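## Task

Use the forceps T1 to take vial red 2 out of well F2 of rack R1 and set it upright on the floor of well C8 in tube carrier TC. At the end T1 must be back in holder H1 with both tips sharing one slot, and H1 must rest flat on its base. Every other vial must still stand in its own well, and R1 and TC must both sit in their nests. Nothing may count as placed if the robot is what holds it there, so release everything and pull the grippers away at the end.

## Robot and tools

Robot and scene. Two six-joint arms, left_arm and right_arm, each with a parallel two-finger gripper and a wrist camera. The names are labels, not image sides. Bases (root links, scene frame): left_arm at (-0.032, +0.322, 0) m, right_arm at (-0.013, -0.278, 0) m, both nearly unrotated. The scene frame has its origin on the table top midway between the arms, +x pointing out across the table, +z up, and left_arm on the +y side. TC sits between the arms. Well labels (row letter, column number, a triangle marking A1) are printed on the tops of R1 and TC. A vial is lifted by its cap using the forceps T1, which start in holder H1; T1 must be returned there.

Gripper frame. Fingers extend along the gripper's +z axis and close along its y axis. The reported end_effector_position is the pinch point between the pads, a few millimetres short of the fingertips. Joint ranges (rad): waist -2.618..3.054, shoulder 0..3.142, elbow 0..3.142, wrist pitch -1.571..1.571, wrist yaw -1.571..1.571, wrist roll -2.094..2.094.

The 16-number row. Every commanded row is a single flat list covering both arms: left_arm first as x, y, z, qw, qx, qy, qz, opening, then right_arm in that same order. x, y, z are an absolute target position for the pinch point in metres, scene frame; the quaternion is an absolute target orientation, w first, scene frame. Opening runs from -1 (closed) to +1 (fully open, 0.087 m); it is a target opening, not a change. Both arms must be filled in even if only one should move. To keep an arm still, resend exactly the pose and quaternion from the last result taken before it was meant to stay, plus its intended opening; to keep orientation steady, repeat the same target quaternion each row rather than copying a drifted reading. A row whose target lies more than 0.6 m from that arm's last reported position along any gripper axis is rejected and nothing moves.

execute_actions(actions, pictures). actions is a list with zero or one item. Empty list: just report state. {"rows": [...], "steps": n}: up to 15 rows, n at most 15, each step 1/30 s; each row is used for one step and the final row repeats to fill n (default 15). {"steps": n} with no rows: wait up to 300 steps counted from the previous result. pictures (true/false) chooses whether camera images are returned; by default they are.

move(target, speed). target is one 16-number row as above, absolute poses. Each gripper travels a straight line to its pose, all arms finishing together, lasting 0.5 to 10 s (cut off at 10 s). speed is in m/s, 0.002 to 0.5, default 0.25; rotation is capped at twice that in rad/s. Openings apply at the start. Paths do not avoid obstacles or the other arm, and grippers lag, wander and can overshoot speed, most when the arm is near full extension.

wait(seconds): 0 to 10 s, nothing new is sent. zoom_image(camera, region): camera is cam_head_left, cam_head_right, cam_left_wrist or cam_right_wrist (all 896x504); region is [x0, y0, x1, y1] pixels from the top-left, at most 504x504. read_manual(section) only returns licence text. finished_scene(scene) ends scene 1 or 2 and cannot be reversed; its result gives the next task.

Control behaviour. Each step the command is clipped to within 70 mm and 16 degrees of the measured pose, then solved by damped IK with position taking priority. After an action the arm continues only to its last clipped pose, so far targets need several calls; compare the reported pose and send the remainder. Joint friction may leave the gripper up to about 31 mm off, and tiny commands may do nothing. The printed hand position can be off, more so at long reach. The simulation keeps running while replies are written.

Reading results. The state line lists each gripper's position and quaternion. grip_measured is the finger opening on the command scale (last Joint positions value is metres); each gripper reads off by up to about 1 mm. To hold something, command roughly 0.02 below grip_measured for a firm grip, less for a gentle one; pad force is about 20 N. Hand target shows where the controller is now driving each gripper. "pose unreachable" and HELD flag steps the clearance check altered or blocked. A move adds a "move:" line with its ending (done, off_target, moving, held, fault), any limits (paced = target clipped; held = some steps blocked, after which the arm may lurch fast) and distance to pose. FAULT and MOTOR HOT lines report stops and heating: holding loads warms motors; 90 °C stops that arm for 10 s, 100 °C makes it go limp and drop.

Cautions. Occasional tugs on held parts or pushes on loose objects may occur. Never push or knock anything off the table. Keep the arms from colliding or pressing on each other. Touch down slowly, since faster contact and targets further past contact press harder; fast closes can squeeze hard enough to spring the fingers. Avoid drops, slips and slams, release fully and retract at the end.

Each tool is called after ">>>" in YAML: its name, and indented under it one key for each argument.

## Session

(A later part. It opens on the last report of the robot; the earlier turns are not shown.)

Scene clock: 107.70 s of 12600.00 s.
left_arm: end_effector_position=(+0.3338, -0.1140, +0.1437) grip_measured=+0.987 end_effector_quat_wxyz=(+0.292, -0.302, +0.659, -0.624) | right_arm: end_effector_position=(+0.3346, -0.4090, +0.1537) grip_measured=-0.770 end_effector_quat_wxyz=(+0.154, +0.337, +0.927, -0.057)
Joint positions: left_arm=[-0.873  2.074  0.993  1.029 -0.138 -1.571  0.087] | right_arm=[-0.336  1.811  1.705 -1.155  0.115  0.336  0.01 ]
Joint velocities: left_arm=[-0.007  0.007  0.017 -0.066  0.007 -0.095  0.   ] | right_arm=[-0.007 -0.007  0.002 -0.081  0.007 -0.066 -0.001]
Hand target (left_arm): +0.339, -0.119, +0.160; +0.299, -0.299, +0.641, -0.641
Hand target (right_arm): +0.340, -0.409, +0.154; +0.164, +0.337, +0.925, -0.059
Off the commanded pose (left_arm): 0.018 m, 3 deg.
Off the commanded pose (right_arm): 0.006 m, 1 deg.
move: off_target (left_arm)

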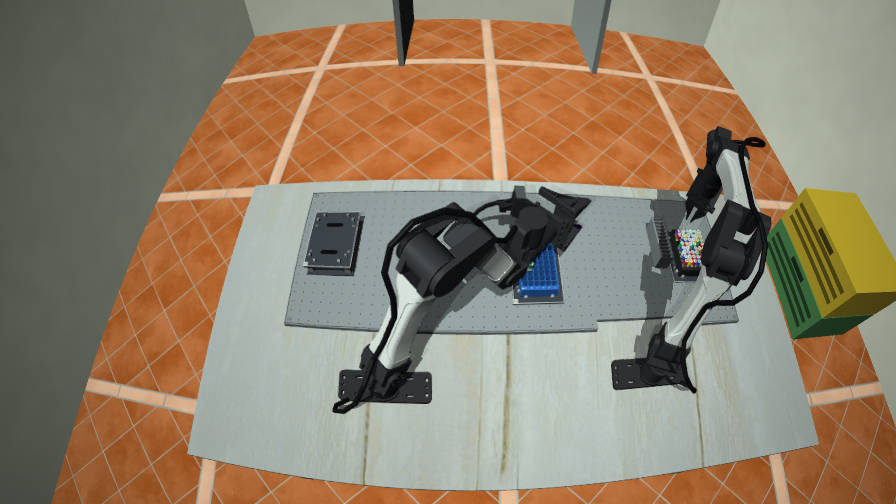

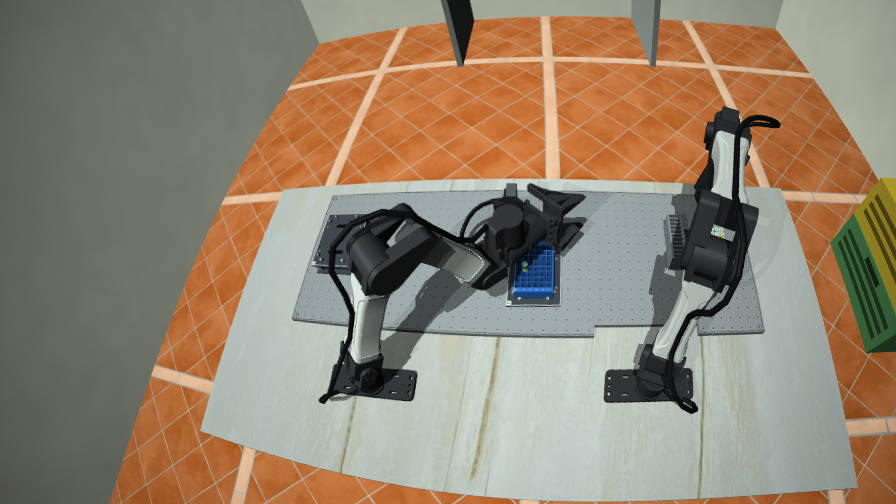

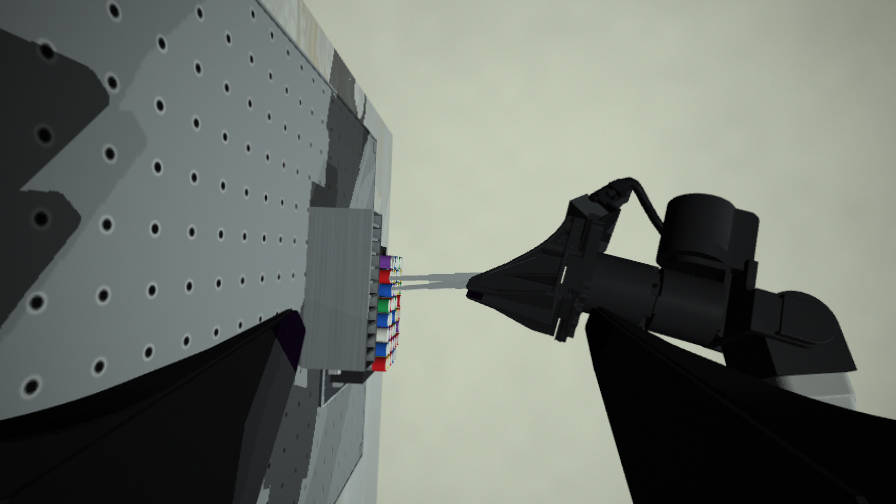

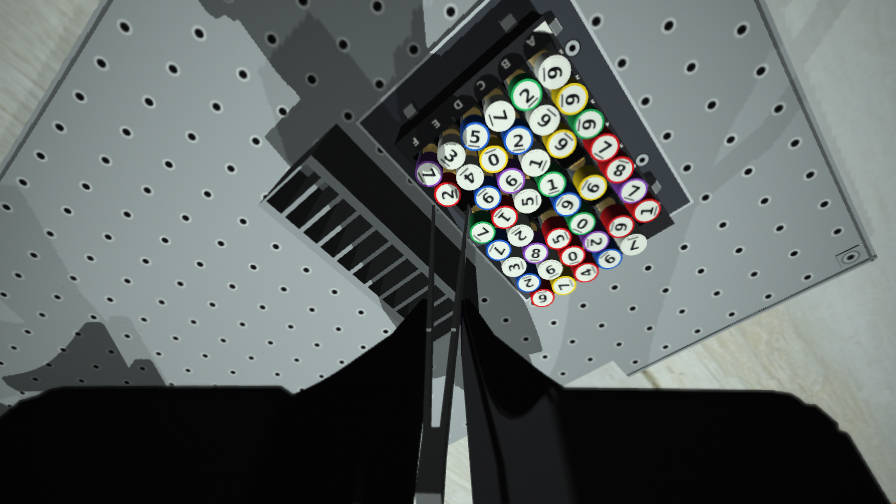

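>>> move:
  target: [0.34,-0.12,0.16,0.2988,-0.2988,0.641,-0.641,1,0.343,-0.410,0.149,0.176,0.337,0.923,-0.062,-0.77]
  speed: 0.008

>>> zoom_image:
  camera: "cam_left_wrist"
  region: [350, 230, 450, 330]

>>> zoom_image:
  camera: "cam_right_wrist"
  region: [390, 130, 510, 250]

Scene clock: 112.53 s of 12600.00 s.
left_arm: end_effector_position=(+0.3338, -0.1140, +0.1437) grip_measured=+0.987 end_effector_quat_wxyz=(+0.292, -0.302, +0.659, -0.624) | right_arm: end_effector_position=(+0.3445, -0.4130, +0.1528) grip_measured=-0.770 end_effector_quat_wxyz=(+0.174, +0.338, +0.923, -0.058)
Joint positions: left_arm=[-0.873  2.074  0.993  1.029 -0.138 -1.571  0.087] | right_arm=[-0.336  1.811  1.694 -1.103  0.118  0.338  0.01 ]
Joint velocities: left_arm=[ 0.007  0.002  0.012 -0.037 -0.007  0.007 -0.001] | right_arm=[ 0.007 -0.002 -0.002 -0.051  0.11   0.051  0.001]
Hand target (left_arm): +0.339, -0.119, +0.160; +0.299, -0.299, +0.641, -0.641
Hand target (right_arm): +0.343, -0.410, +0.149; +0.175, +0.337, +0.923, -0.062
Off the commanded pose (left_arm): 0.018 m, 3 deg.
Off the commanded pose (right_arm): 0.005 m, 0 deg.
move: off_target (left_arm)

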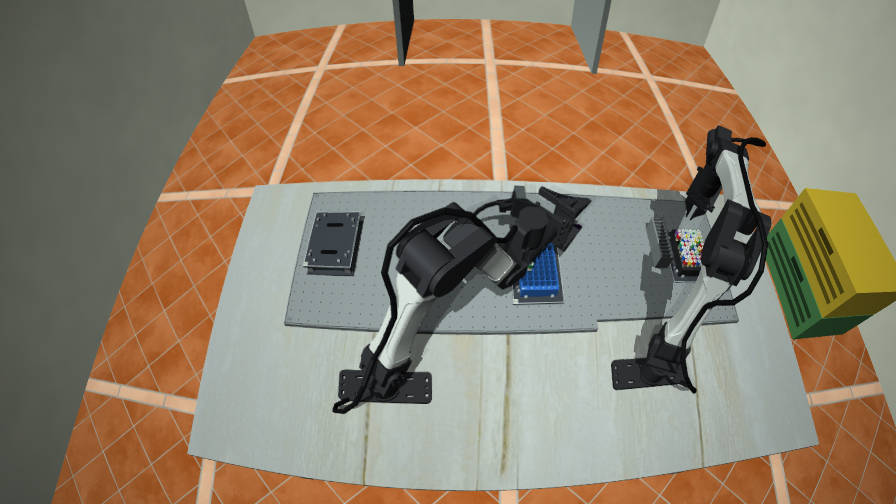

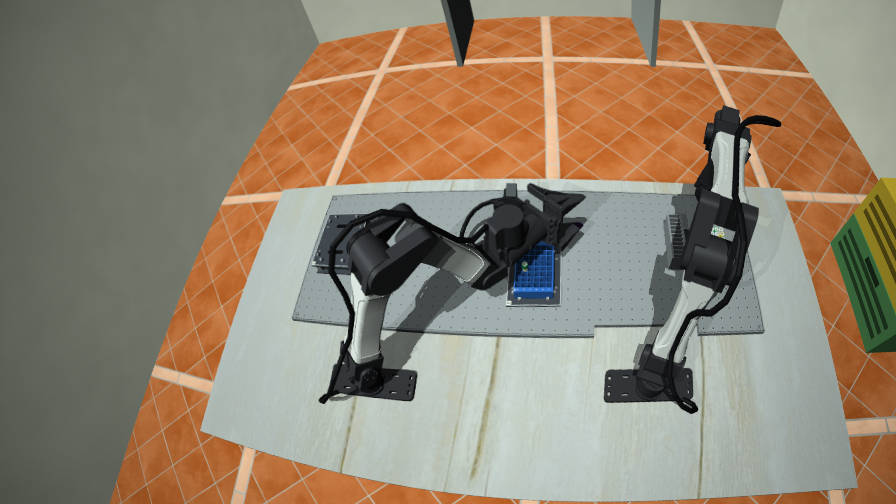

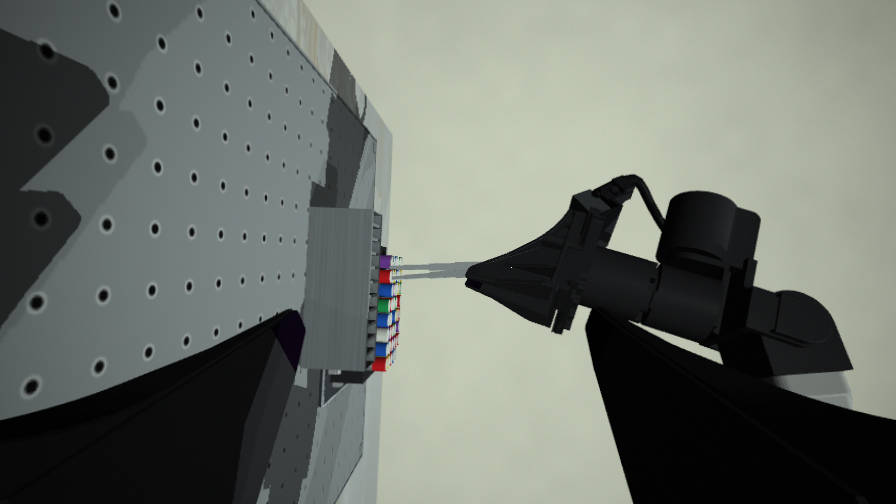

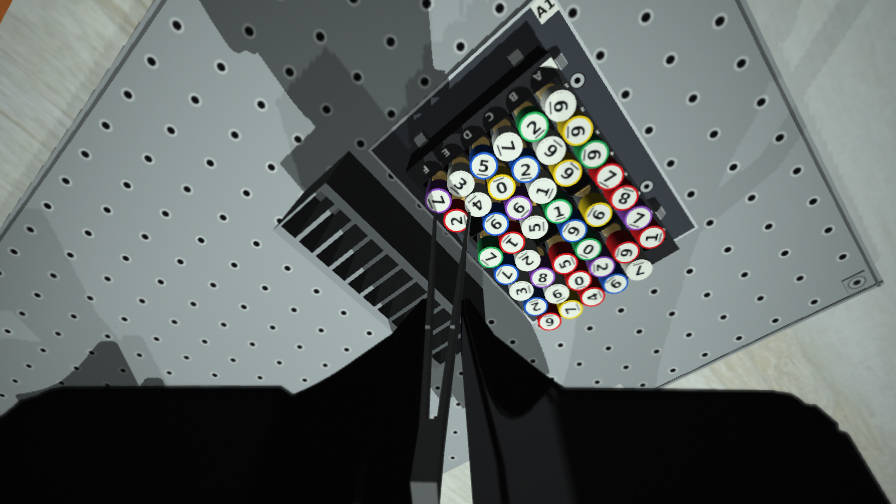

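Region (350, 230, 450, 330) of cam_left_wrist's 896x504 image, scaled by 5.040, with more detail than that image has.

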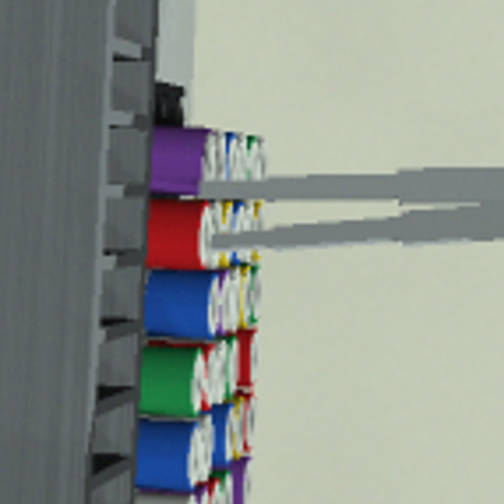

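Region (390, 130, 510, 250) of cam_right_wrist's 896x504 image, scaled by 4.200, with more detail than that image has.

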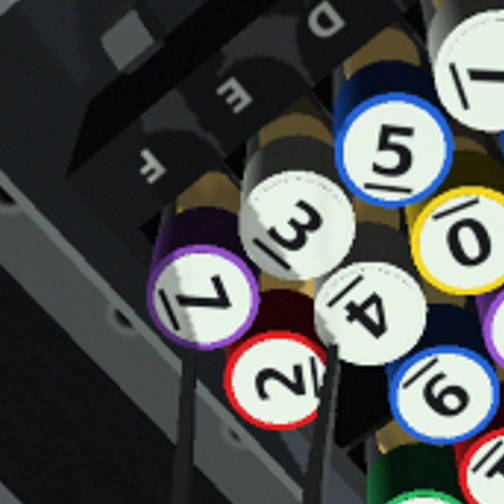

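>>> move:
  target: [0.34,-0.12,0.16,0.2988,-0.2988,0.641,-0.641,1,0.3395,-0.409,0.143,0.168,0.337,0.924,-0.061,-0.77]
  speed: 0.006

>>> zoom_image:
  camera: "cam_left_wrist"
  region: [350, 230, 450, 330]

>>> zoom_image:
  camera: "cam_right_wrist"
  region: [390, 150, 510, 270]

Scene clock: 118.50 s of 12600.00 s.
left_arm: end_effector_position=(+0.3338, -0.1140, +0.1437) grip_measured=+0.987 end_effector_quat_wxyz=(+0.292, -0.302, +0.659, -0.624) | right_arm: end_effector_position=(+0.3415, -0.4119, +0.1447) grip_measured=-0.770 end_effector_quat_wxyz=(+0.166, +0.338, +0.924, -0.058)
Joint positions: left_arm=[-0.873  2.074  0.993  1.029 -0.138 -1.571  0.087] | right_arm=[-0.336  1.811  1.664 -1.089  0.118  0.338  0.01 ]
Joint velocities: left_arm=[-0.002 -0.002  0.007  0.051  0.007  0.095 -0.   ] | right_arm=[ 0.017  0.002 -0.007  0.081 -0.066 -0.007 -0.   ]
Hand target (left_arm): +0.339, -0.119, +0.160; +0.299, -0.299, +0.641, -0.641
Hand target (right_arm): +0.340, -0.409, +0.143; +0.168, +0.337, +0.924, -0.061
Off the commanded pose (left_arm): 0.018 m, 3 deg.
Off the commanded pose (right_arm): 0.004 m, 0 deg.
move: off_target (left_arm)

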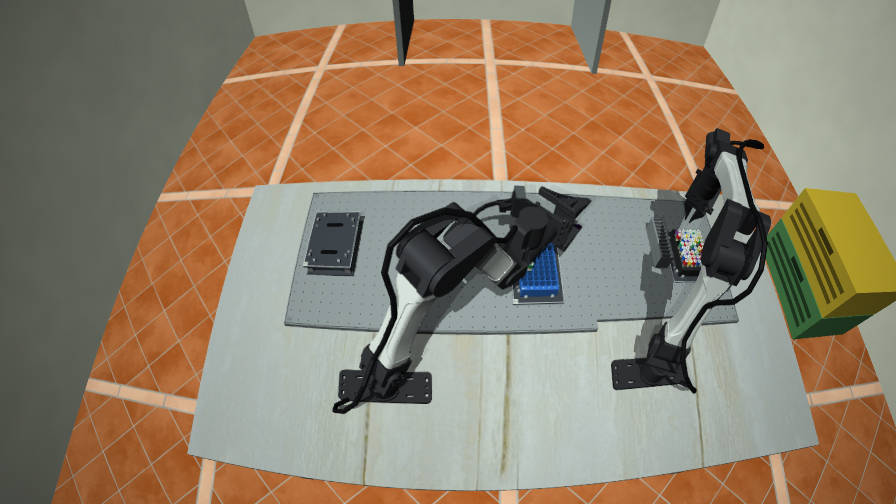

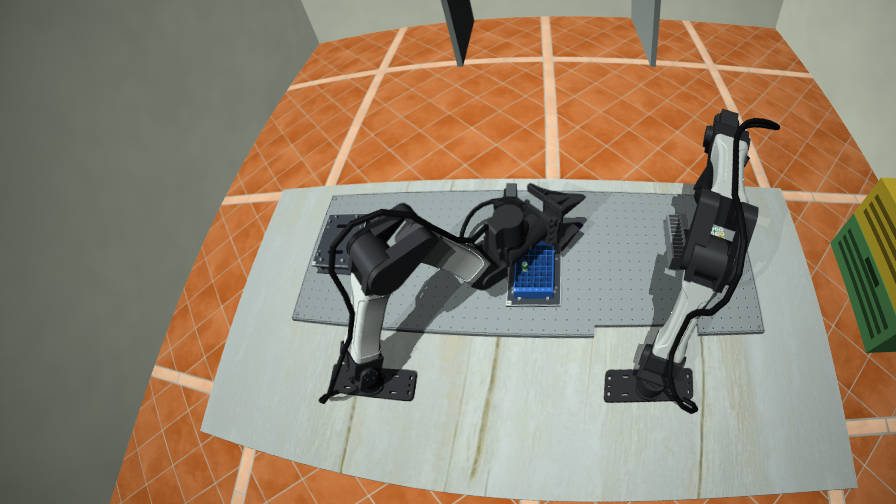

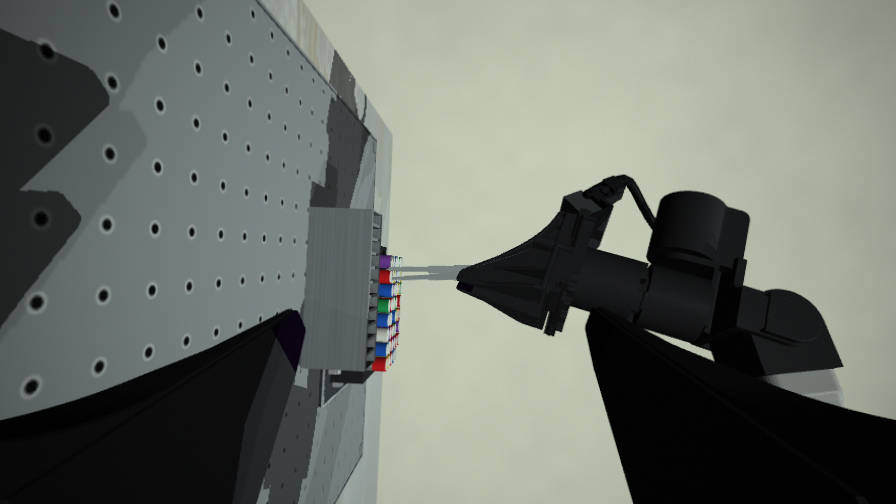

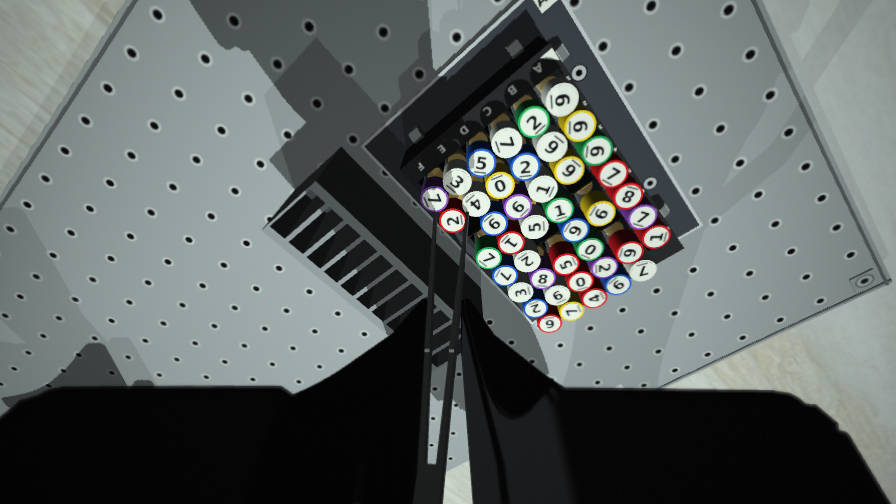

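Region (350, 230, 450, 330) of cam_left_wrist's 896x504 image, scaled by 5.040, with more detail than that image has.

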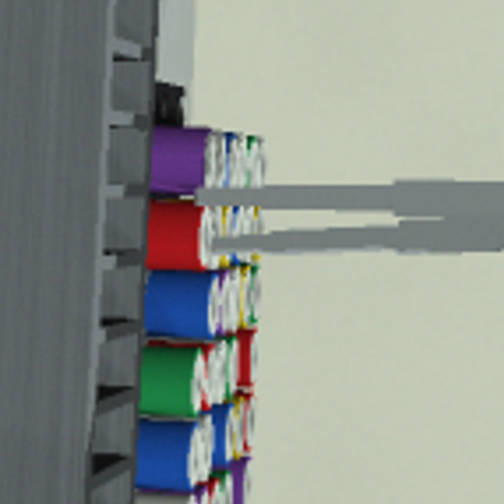

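Region (390, 150, 510, 270) of cam_right_wrist's 896x504 image, scaled by 4.200, with more detail than that image has.

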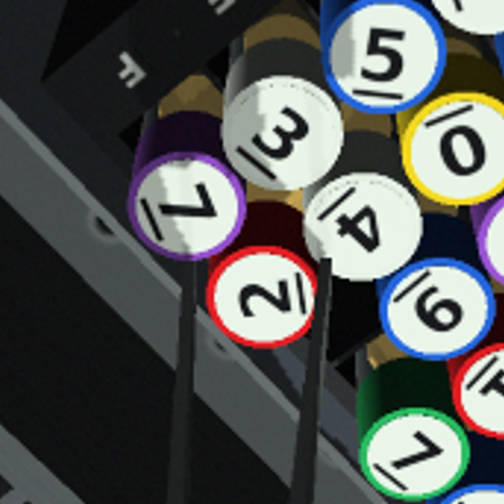

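>>> move:
  target: [0.34,-0.12,0.16,0.2988,-0.2988,0.641,-0.641,1,0.337,-0.408,0.156,0.168,0.337,0.924,-0.061,-0.77]
  speed: 0.01

>>> zoom_image:
  camera: "cam_left_wrist"
  region: [350, 230, 450, 330]

>>> zoom_image:
  camera: "cam_right_wrist"
  region: [390, 150, 510, 270]

Scene clock: 122.47 s of 12600.00 s.
left_arm: end_effector_position=(+0.3338, -0.1140, +0.1437) grip_measured=+0.987 end_effector_quat_wxyz=(+0.292, -0.302, +0.659, -0.624) | right_arm: end_effector_position=(+0.3374, -0.4104, +0.1439) grip_measured=-0.770 end_effector_quat_wxyz=(+0.158, +0.338, +0.926, -0.058)
Joint positions: left_arm=[-0.873  2.074  0.993  1.029 -0.138 -1.571  0.087] | right_arm=[-0.336  1.811  1.664 -1.107  0.118  0.338  0.01 ]
Joint velocities: left_arm=[-0.007  0.002 -0.017 -0.051 -0.081 -0.022  0.   ] | right_arm=[ 0.007 -0.012 -0.012 -0.081  0.037  0.037 -0.001]
Hand target (left_arm): +0.339, -0.119, +0.160; +0.299, -0.299, +0.641, -0.641
Hand target (right_arm): +0.337, -0.408, +0.156; +0.168, +0.337, +0.924, -0.061
Off the commanded pose (left_arm): 0.018 m, 3 deg.
Off the commanded pose (right_arm): 0.012 m, 1 deg.
move: off_target (left_arm, right_arm)

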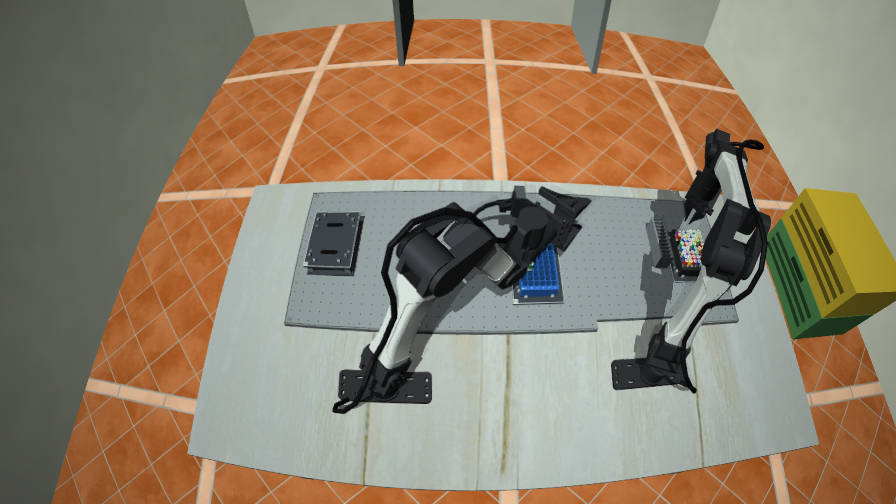

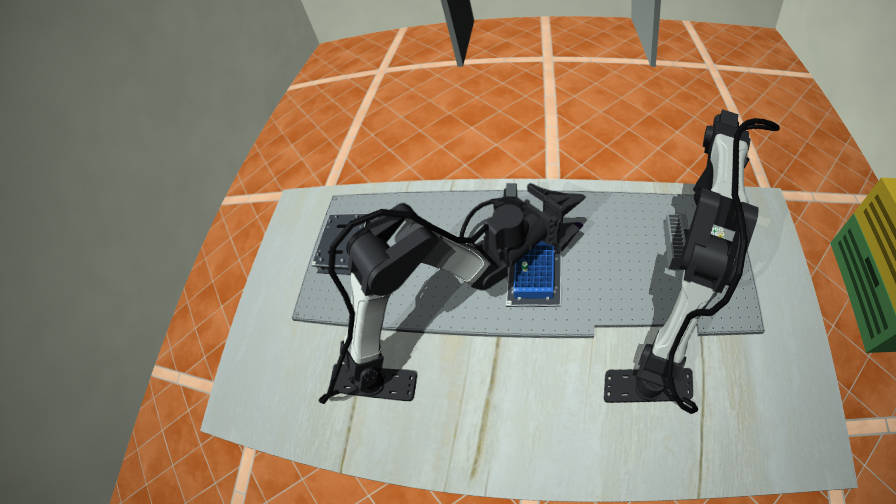

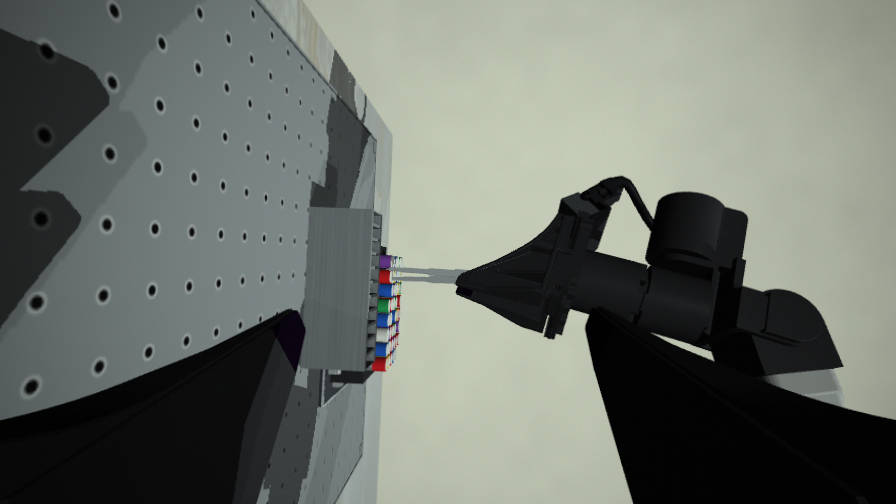

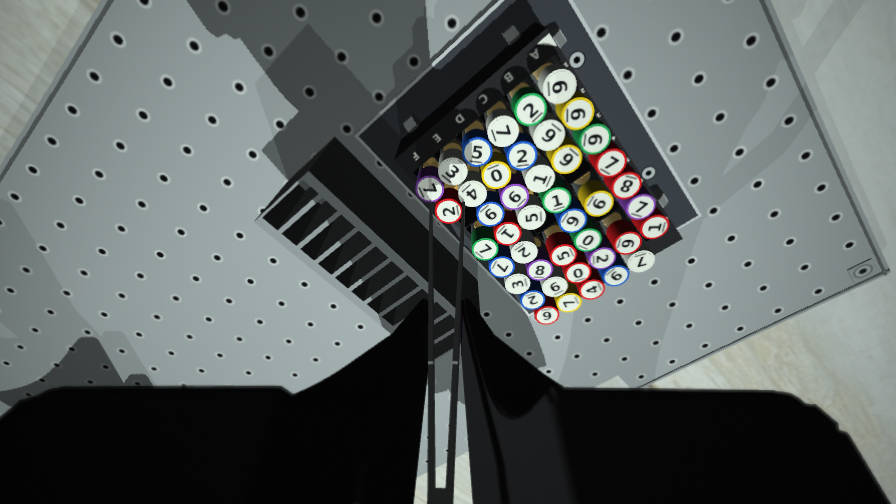

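Region (350, 230, 450, 330) of cam_left_wrist's 896x504 image, scaled by 5.040, with more detail than that image has.

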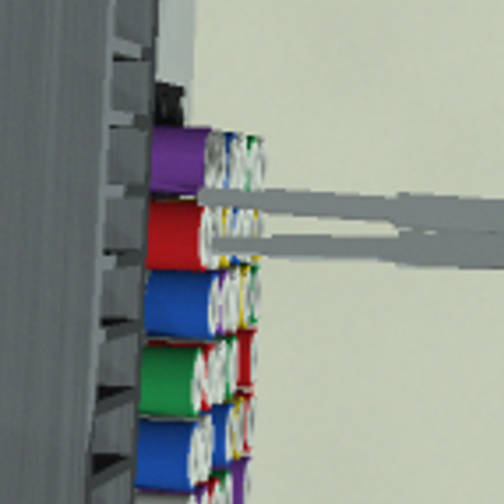

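Region (390, 150, 510, 270) of cam_right_wrist's 896x504 image, scaled by 4.200, with more detail than that image has.

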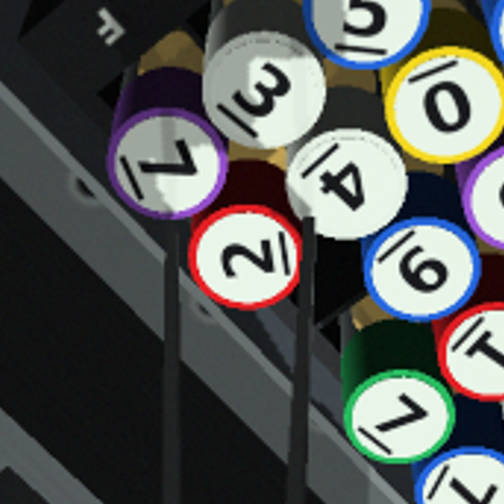

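Forceps straightened nicely. Lift more, then re-descend.

>>> move:
  target: [0.34,-0.12,0.16,0.2988,-0.2988,0.641,-0.641,1,0.335,-0.408,0.175,0.164,0.337,0.925,-0.06,-0.77]
  speed: 0.03

>>> move:
  target: [0.34,-0.12,0.16,0.2988,-0.2988,0.641,-0.641,1,0.333,-0.407,0.150,0.164,0.337,0.925,-0.06,-0.76]
  speed: 0.015

>>> zoom_image:
  camera: "cam_left_wrist"
  region: [350, 230, 450, 330]

>>> zoom_image:
  camera: "cam_right_wrist"
  region: [390, 150, 510, 270]

Scene clock: 126.80 s of 12600.00 s.
left_arm: end_effector_position=(+0.3338, -0.1140, +0.1437) grip_measured=+0.987 end_effector_quat_wxyz=(+0.292, -0.302, +0.659, -0.624) | right_arm: end_effector_position=(+0.3334, -0.4090, +0.1649) grip_measured=-0.770 end_effector_quat_wxyz=(+0.155, +0.338, +0.926, -0.058)
Joint positions: left_arm=[-0.873  2.074  0.993  1.029 -0.138 -1.571  0.087] | right_arm=[-0.336  1.811  1.749 -1.197  0.118  0.338  0.01 ]
Joint velocities: left_arm=[ 0.007 -0.007  0.007 -0.037  0.007  0.051 -0.001] | right_arm=[-0.002  0.007  0.002 -0.051 -0.037  0.066 -0.001]
Hand target (left_arm): +0.339, -0.119, +0.160; +0.299, -0.299, +0.641, -0.641
Hand target (right_arm): +0.334, -0.408, +0.175; +0.164, +0.337, +0.925, -0.060
Off the commanded pose (left_arm): 0.018 m, 3 deg.
Off the commanded pose (right_arm): 0.010 m, 1 deg.
move: off_target (left_arm)

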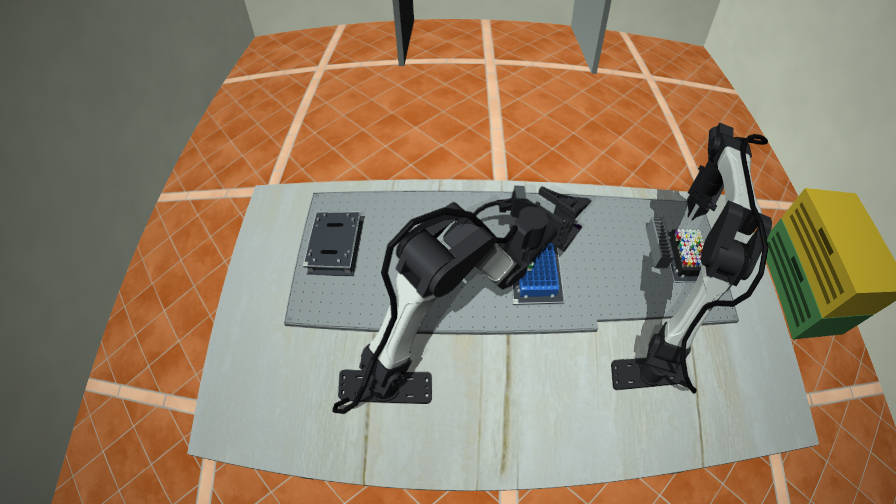

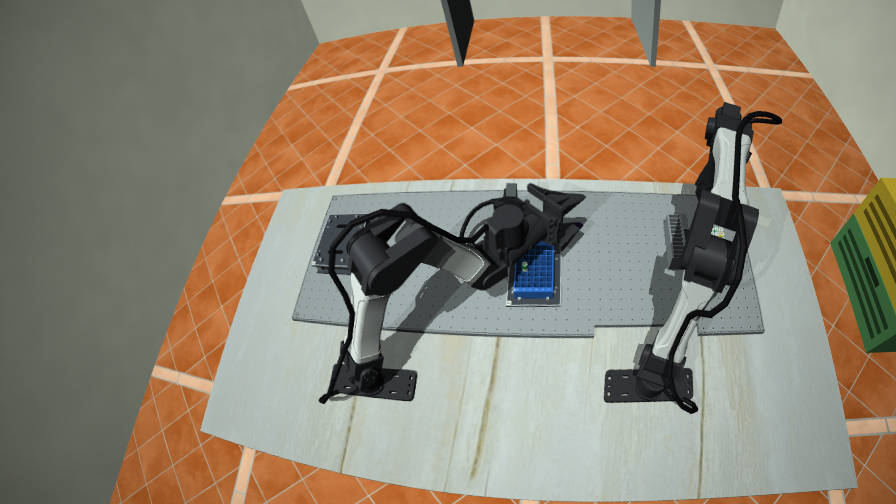

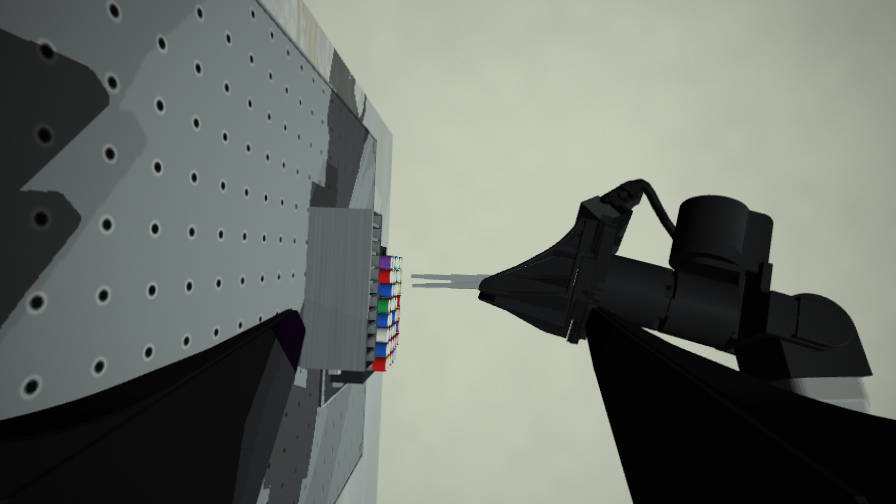

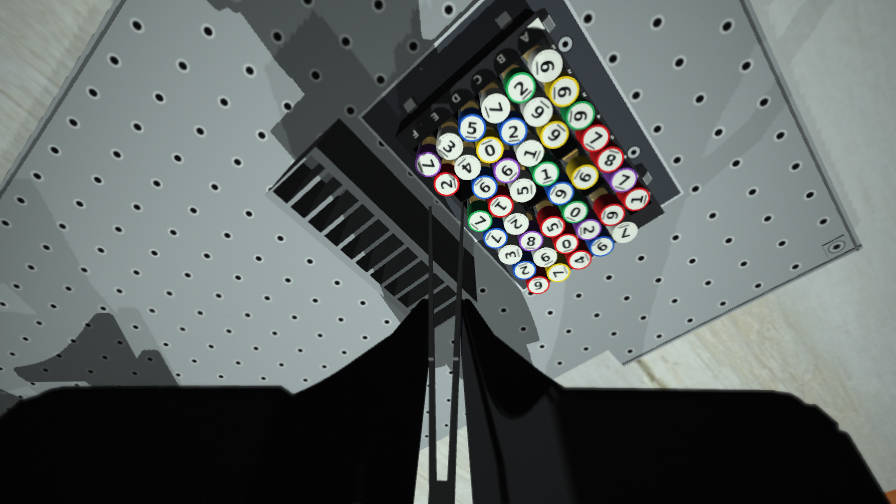

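Scene clock: 128.77 s of 12600.00 s.
left_arm: end_effector_position=(+0.3338, -0.1140, +0.1437) grip_measured=+0.987 end_effector_quat_wxyz=(+0.292, -0.302, +0.659, -0.624) | right_arm: end_effector_position=(+0.3327, -0.4088, +0.1448) grip_measured=-0.760 end_effector_quat_wxyz=(+0.148, +0.338, +0.928, -0.058)
Joint positions: left_arm=[-0.873  2.074  0.993  1.029 -0.138 -1.571  0.087] | right_arm=[-0.336  1.811  1.671 -1.132  0.118  0.338  0.01 ]
Joint velocities: left_arm=[-0.017 -0.012 -0.022 -0.037 -0.022  0.022  0.   ] | right_arm=[-0.017 -0.007  0.002  0.022  0.037  0.037 -0.001]
Hand target (left_arm): +0.339, -0.119, +0.160; +0.299, -0.299, +0.641, -0.641
Hand target (right_arm): +0.333, -0.407, +0.150; +0.164, +0.337, +0.925, -0.060
Off the commanded pose (left_arm): 0.018 m, 3 deg.
Off the commanded pose (right_arm): 0.005 m, 2 deg.
move: off_target (left_arm)

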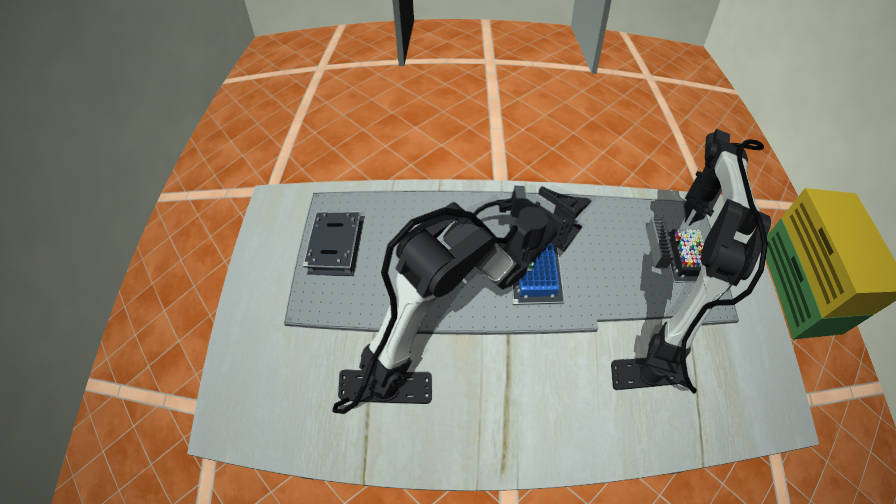

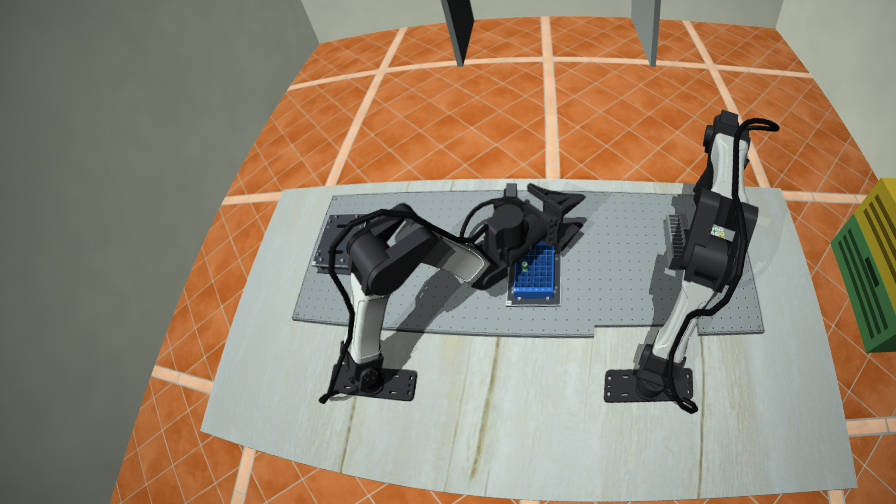

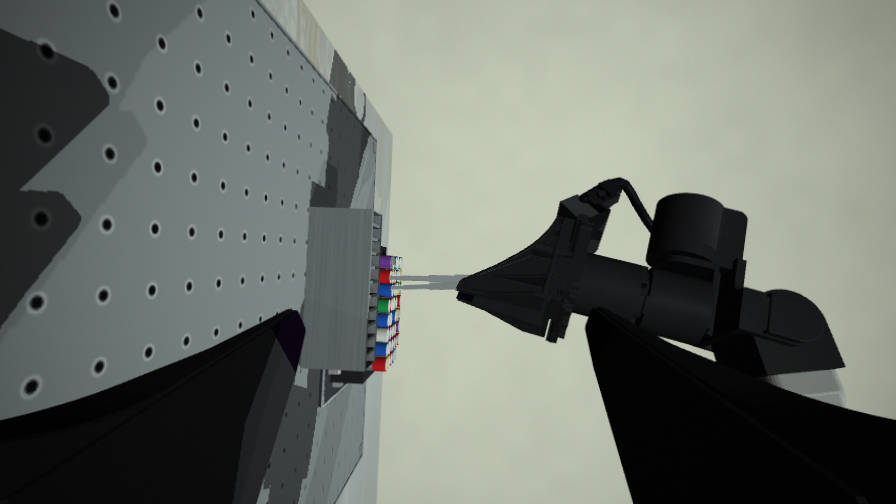

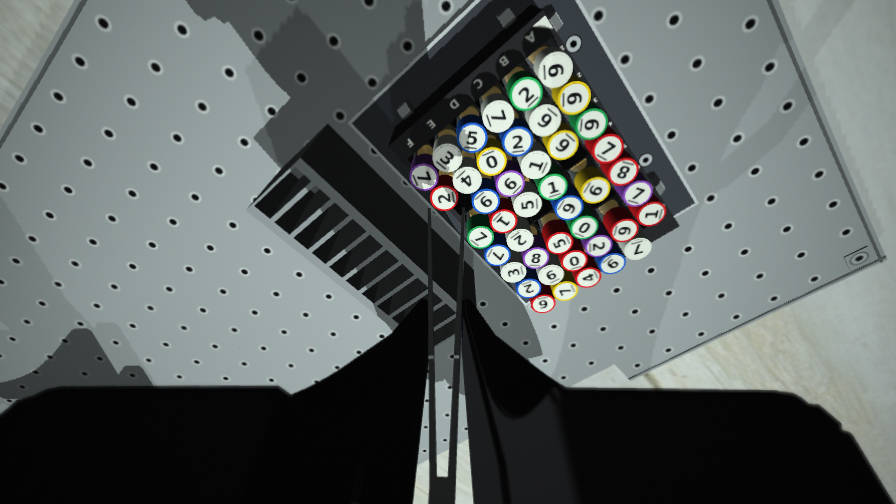

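Region (350, 230, 450, 330) of cam_left_wrist's 896x504 image, scaled by 5.040, with more detail than that image has.

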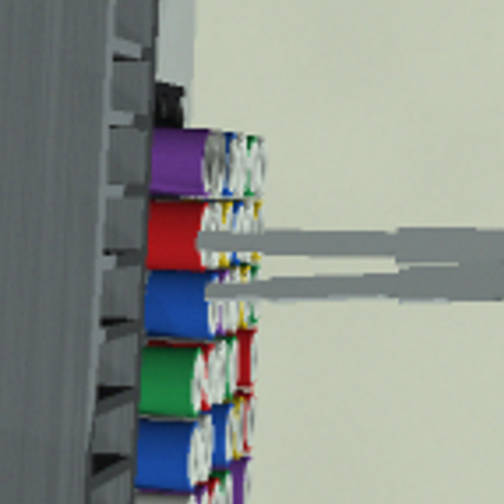

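Region (390, 150, 510, 270) of cam_right_wrist's 896x504 image, scaled by 4.200, with more detail than that image has.

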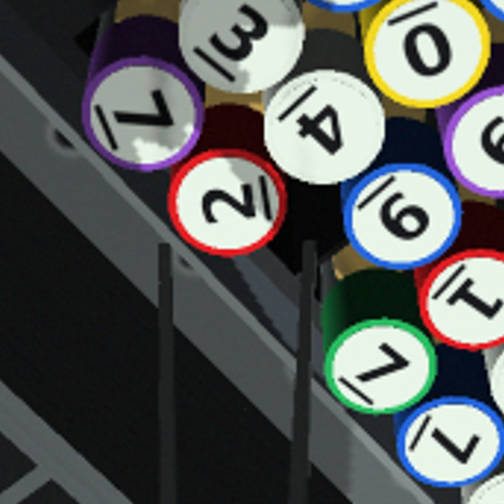

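>>> move:
  target: [0.34,-0.12,0.16,0.2988,-0.2988,0.641,-0.641,1,0.3365,-0.4083,0.143,0.171,0.337,0.924,-0.06,-0.76]
  speed: 0.008

>>> zoom_image:
  camera: "cam_left_wrist"
  region: [350, 230, 450, 330]

>>> zoom_image:
  camera: "cam_right_wrist"
  region: [390, 150, 510, 270]

Scene clock: 134.63 s of 12600.00 s.
left_arm: end_effector_position=(+0.3338, -0.1140, +0.1437) grip_measured=+0.987 end_effector_quat_wxyz=(+0.292, -0.302, +0.659, -0.624) | right_arm: end_effector_position=(+0.3361, -0.4100, +0.1408) grip_measured=-0.760 end_effector_quat_wxyz=(+0.160, +0.338, +0.926, -0.058)
Joint positions: left_arm=[-0.873  2.074  0.993  1.029 -0.138 -1.571  0.087] | right_arm=[-0.336  1.799  1.637 -1.086  0.118  0.338  0.01 ]
Joint velocities: left_arm=[-0.007 -0.007 -0.032 -0.022 -0.007  0.007 -0.   ] | right_arm=[-0.002 -0.012 -0.012  0.037  0.051 -0.037 -0.   ]
Hand target (left_arm): +0.339, -0.119, +0.160; +0.299, -0.299, +0.641, -0.641
Hand target (right_arm): +0.337, -0.408, +0.143; +0.171, +0.337, +0.924, -0.060
Off the commanded pose (left_arm): 0.018 m, 3 deg.
Off the commanded pose (right_arm): 0.003 m, 1 deg.
move: off_target (left_arm)

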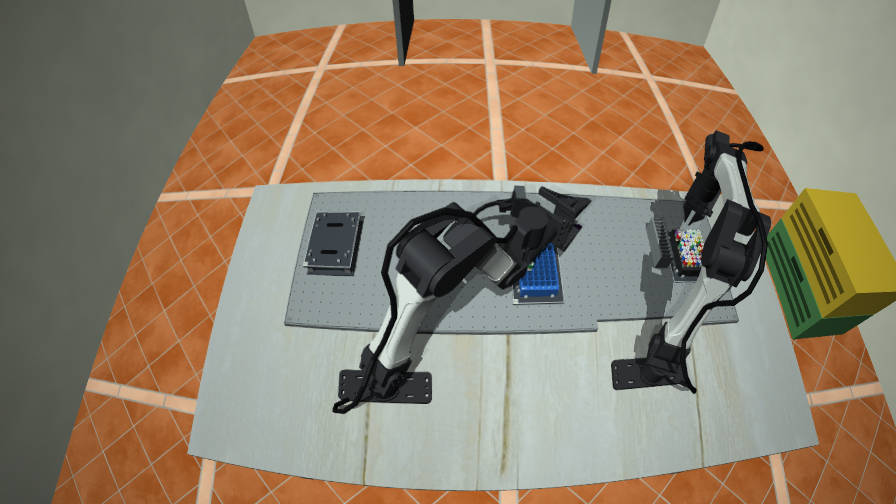

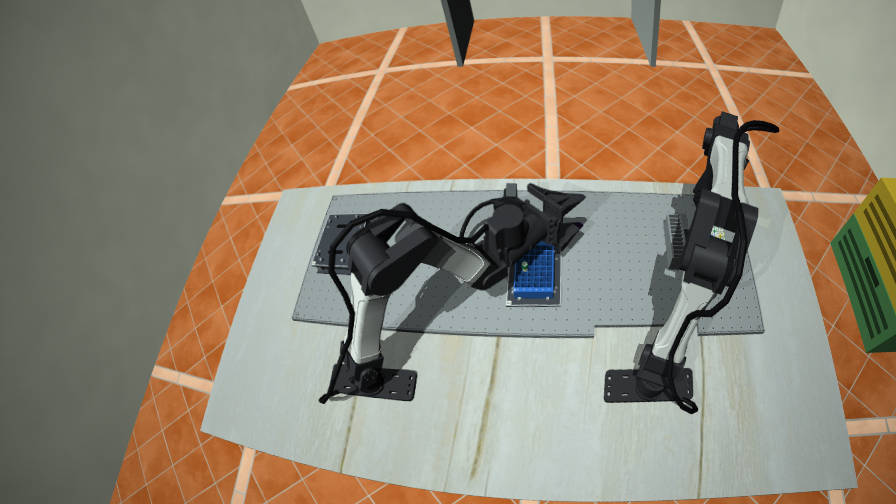

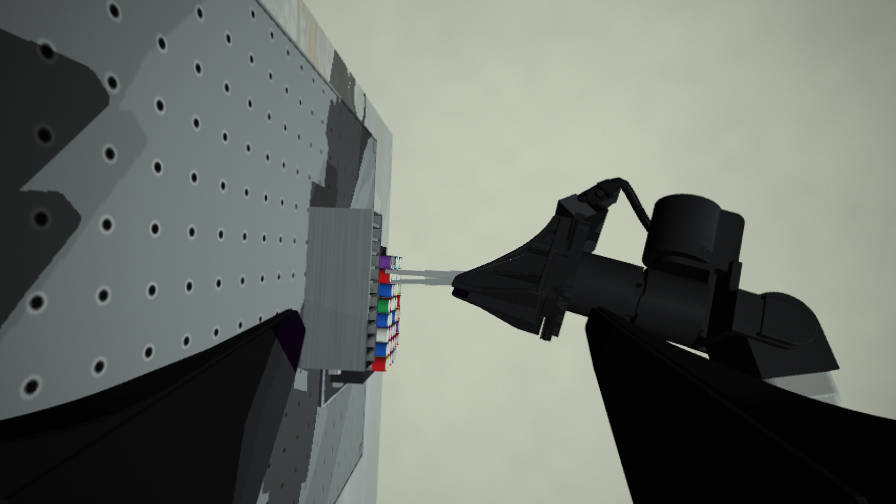

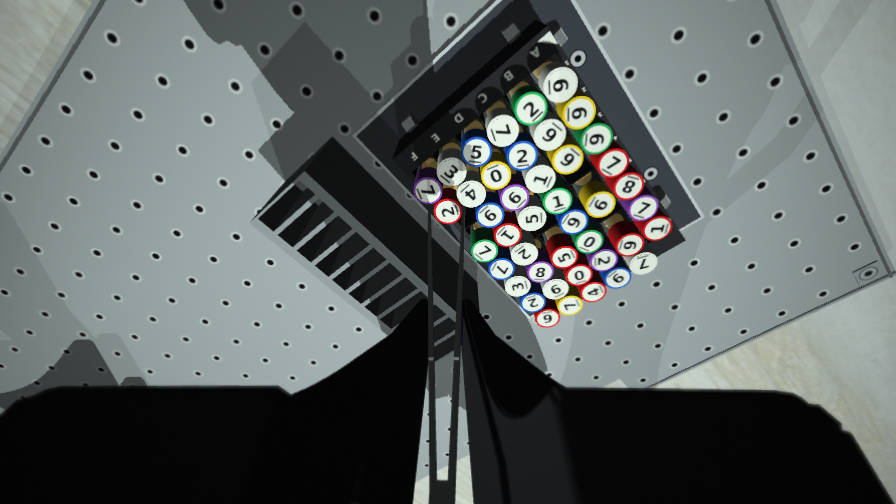

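Region (350, 230, 450, 330) of cam_left_wrist's 896x504 image, scaled by 5.040, with more detail than that image has.

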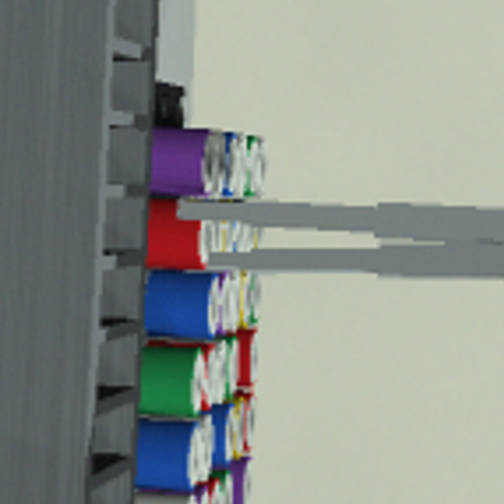

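Region (390, 150, 510, 270) of cam_right_wrist's 896x504 image, scaled by 4.200, with more detail than that image has.

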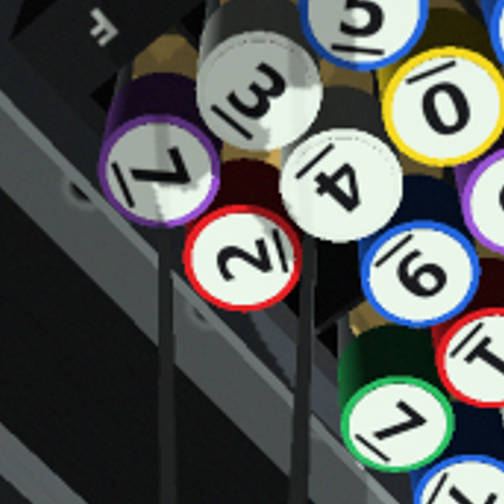

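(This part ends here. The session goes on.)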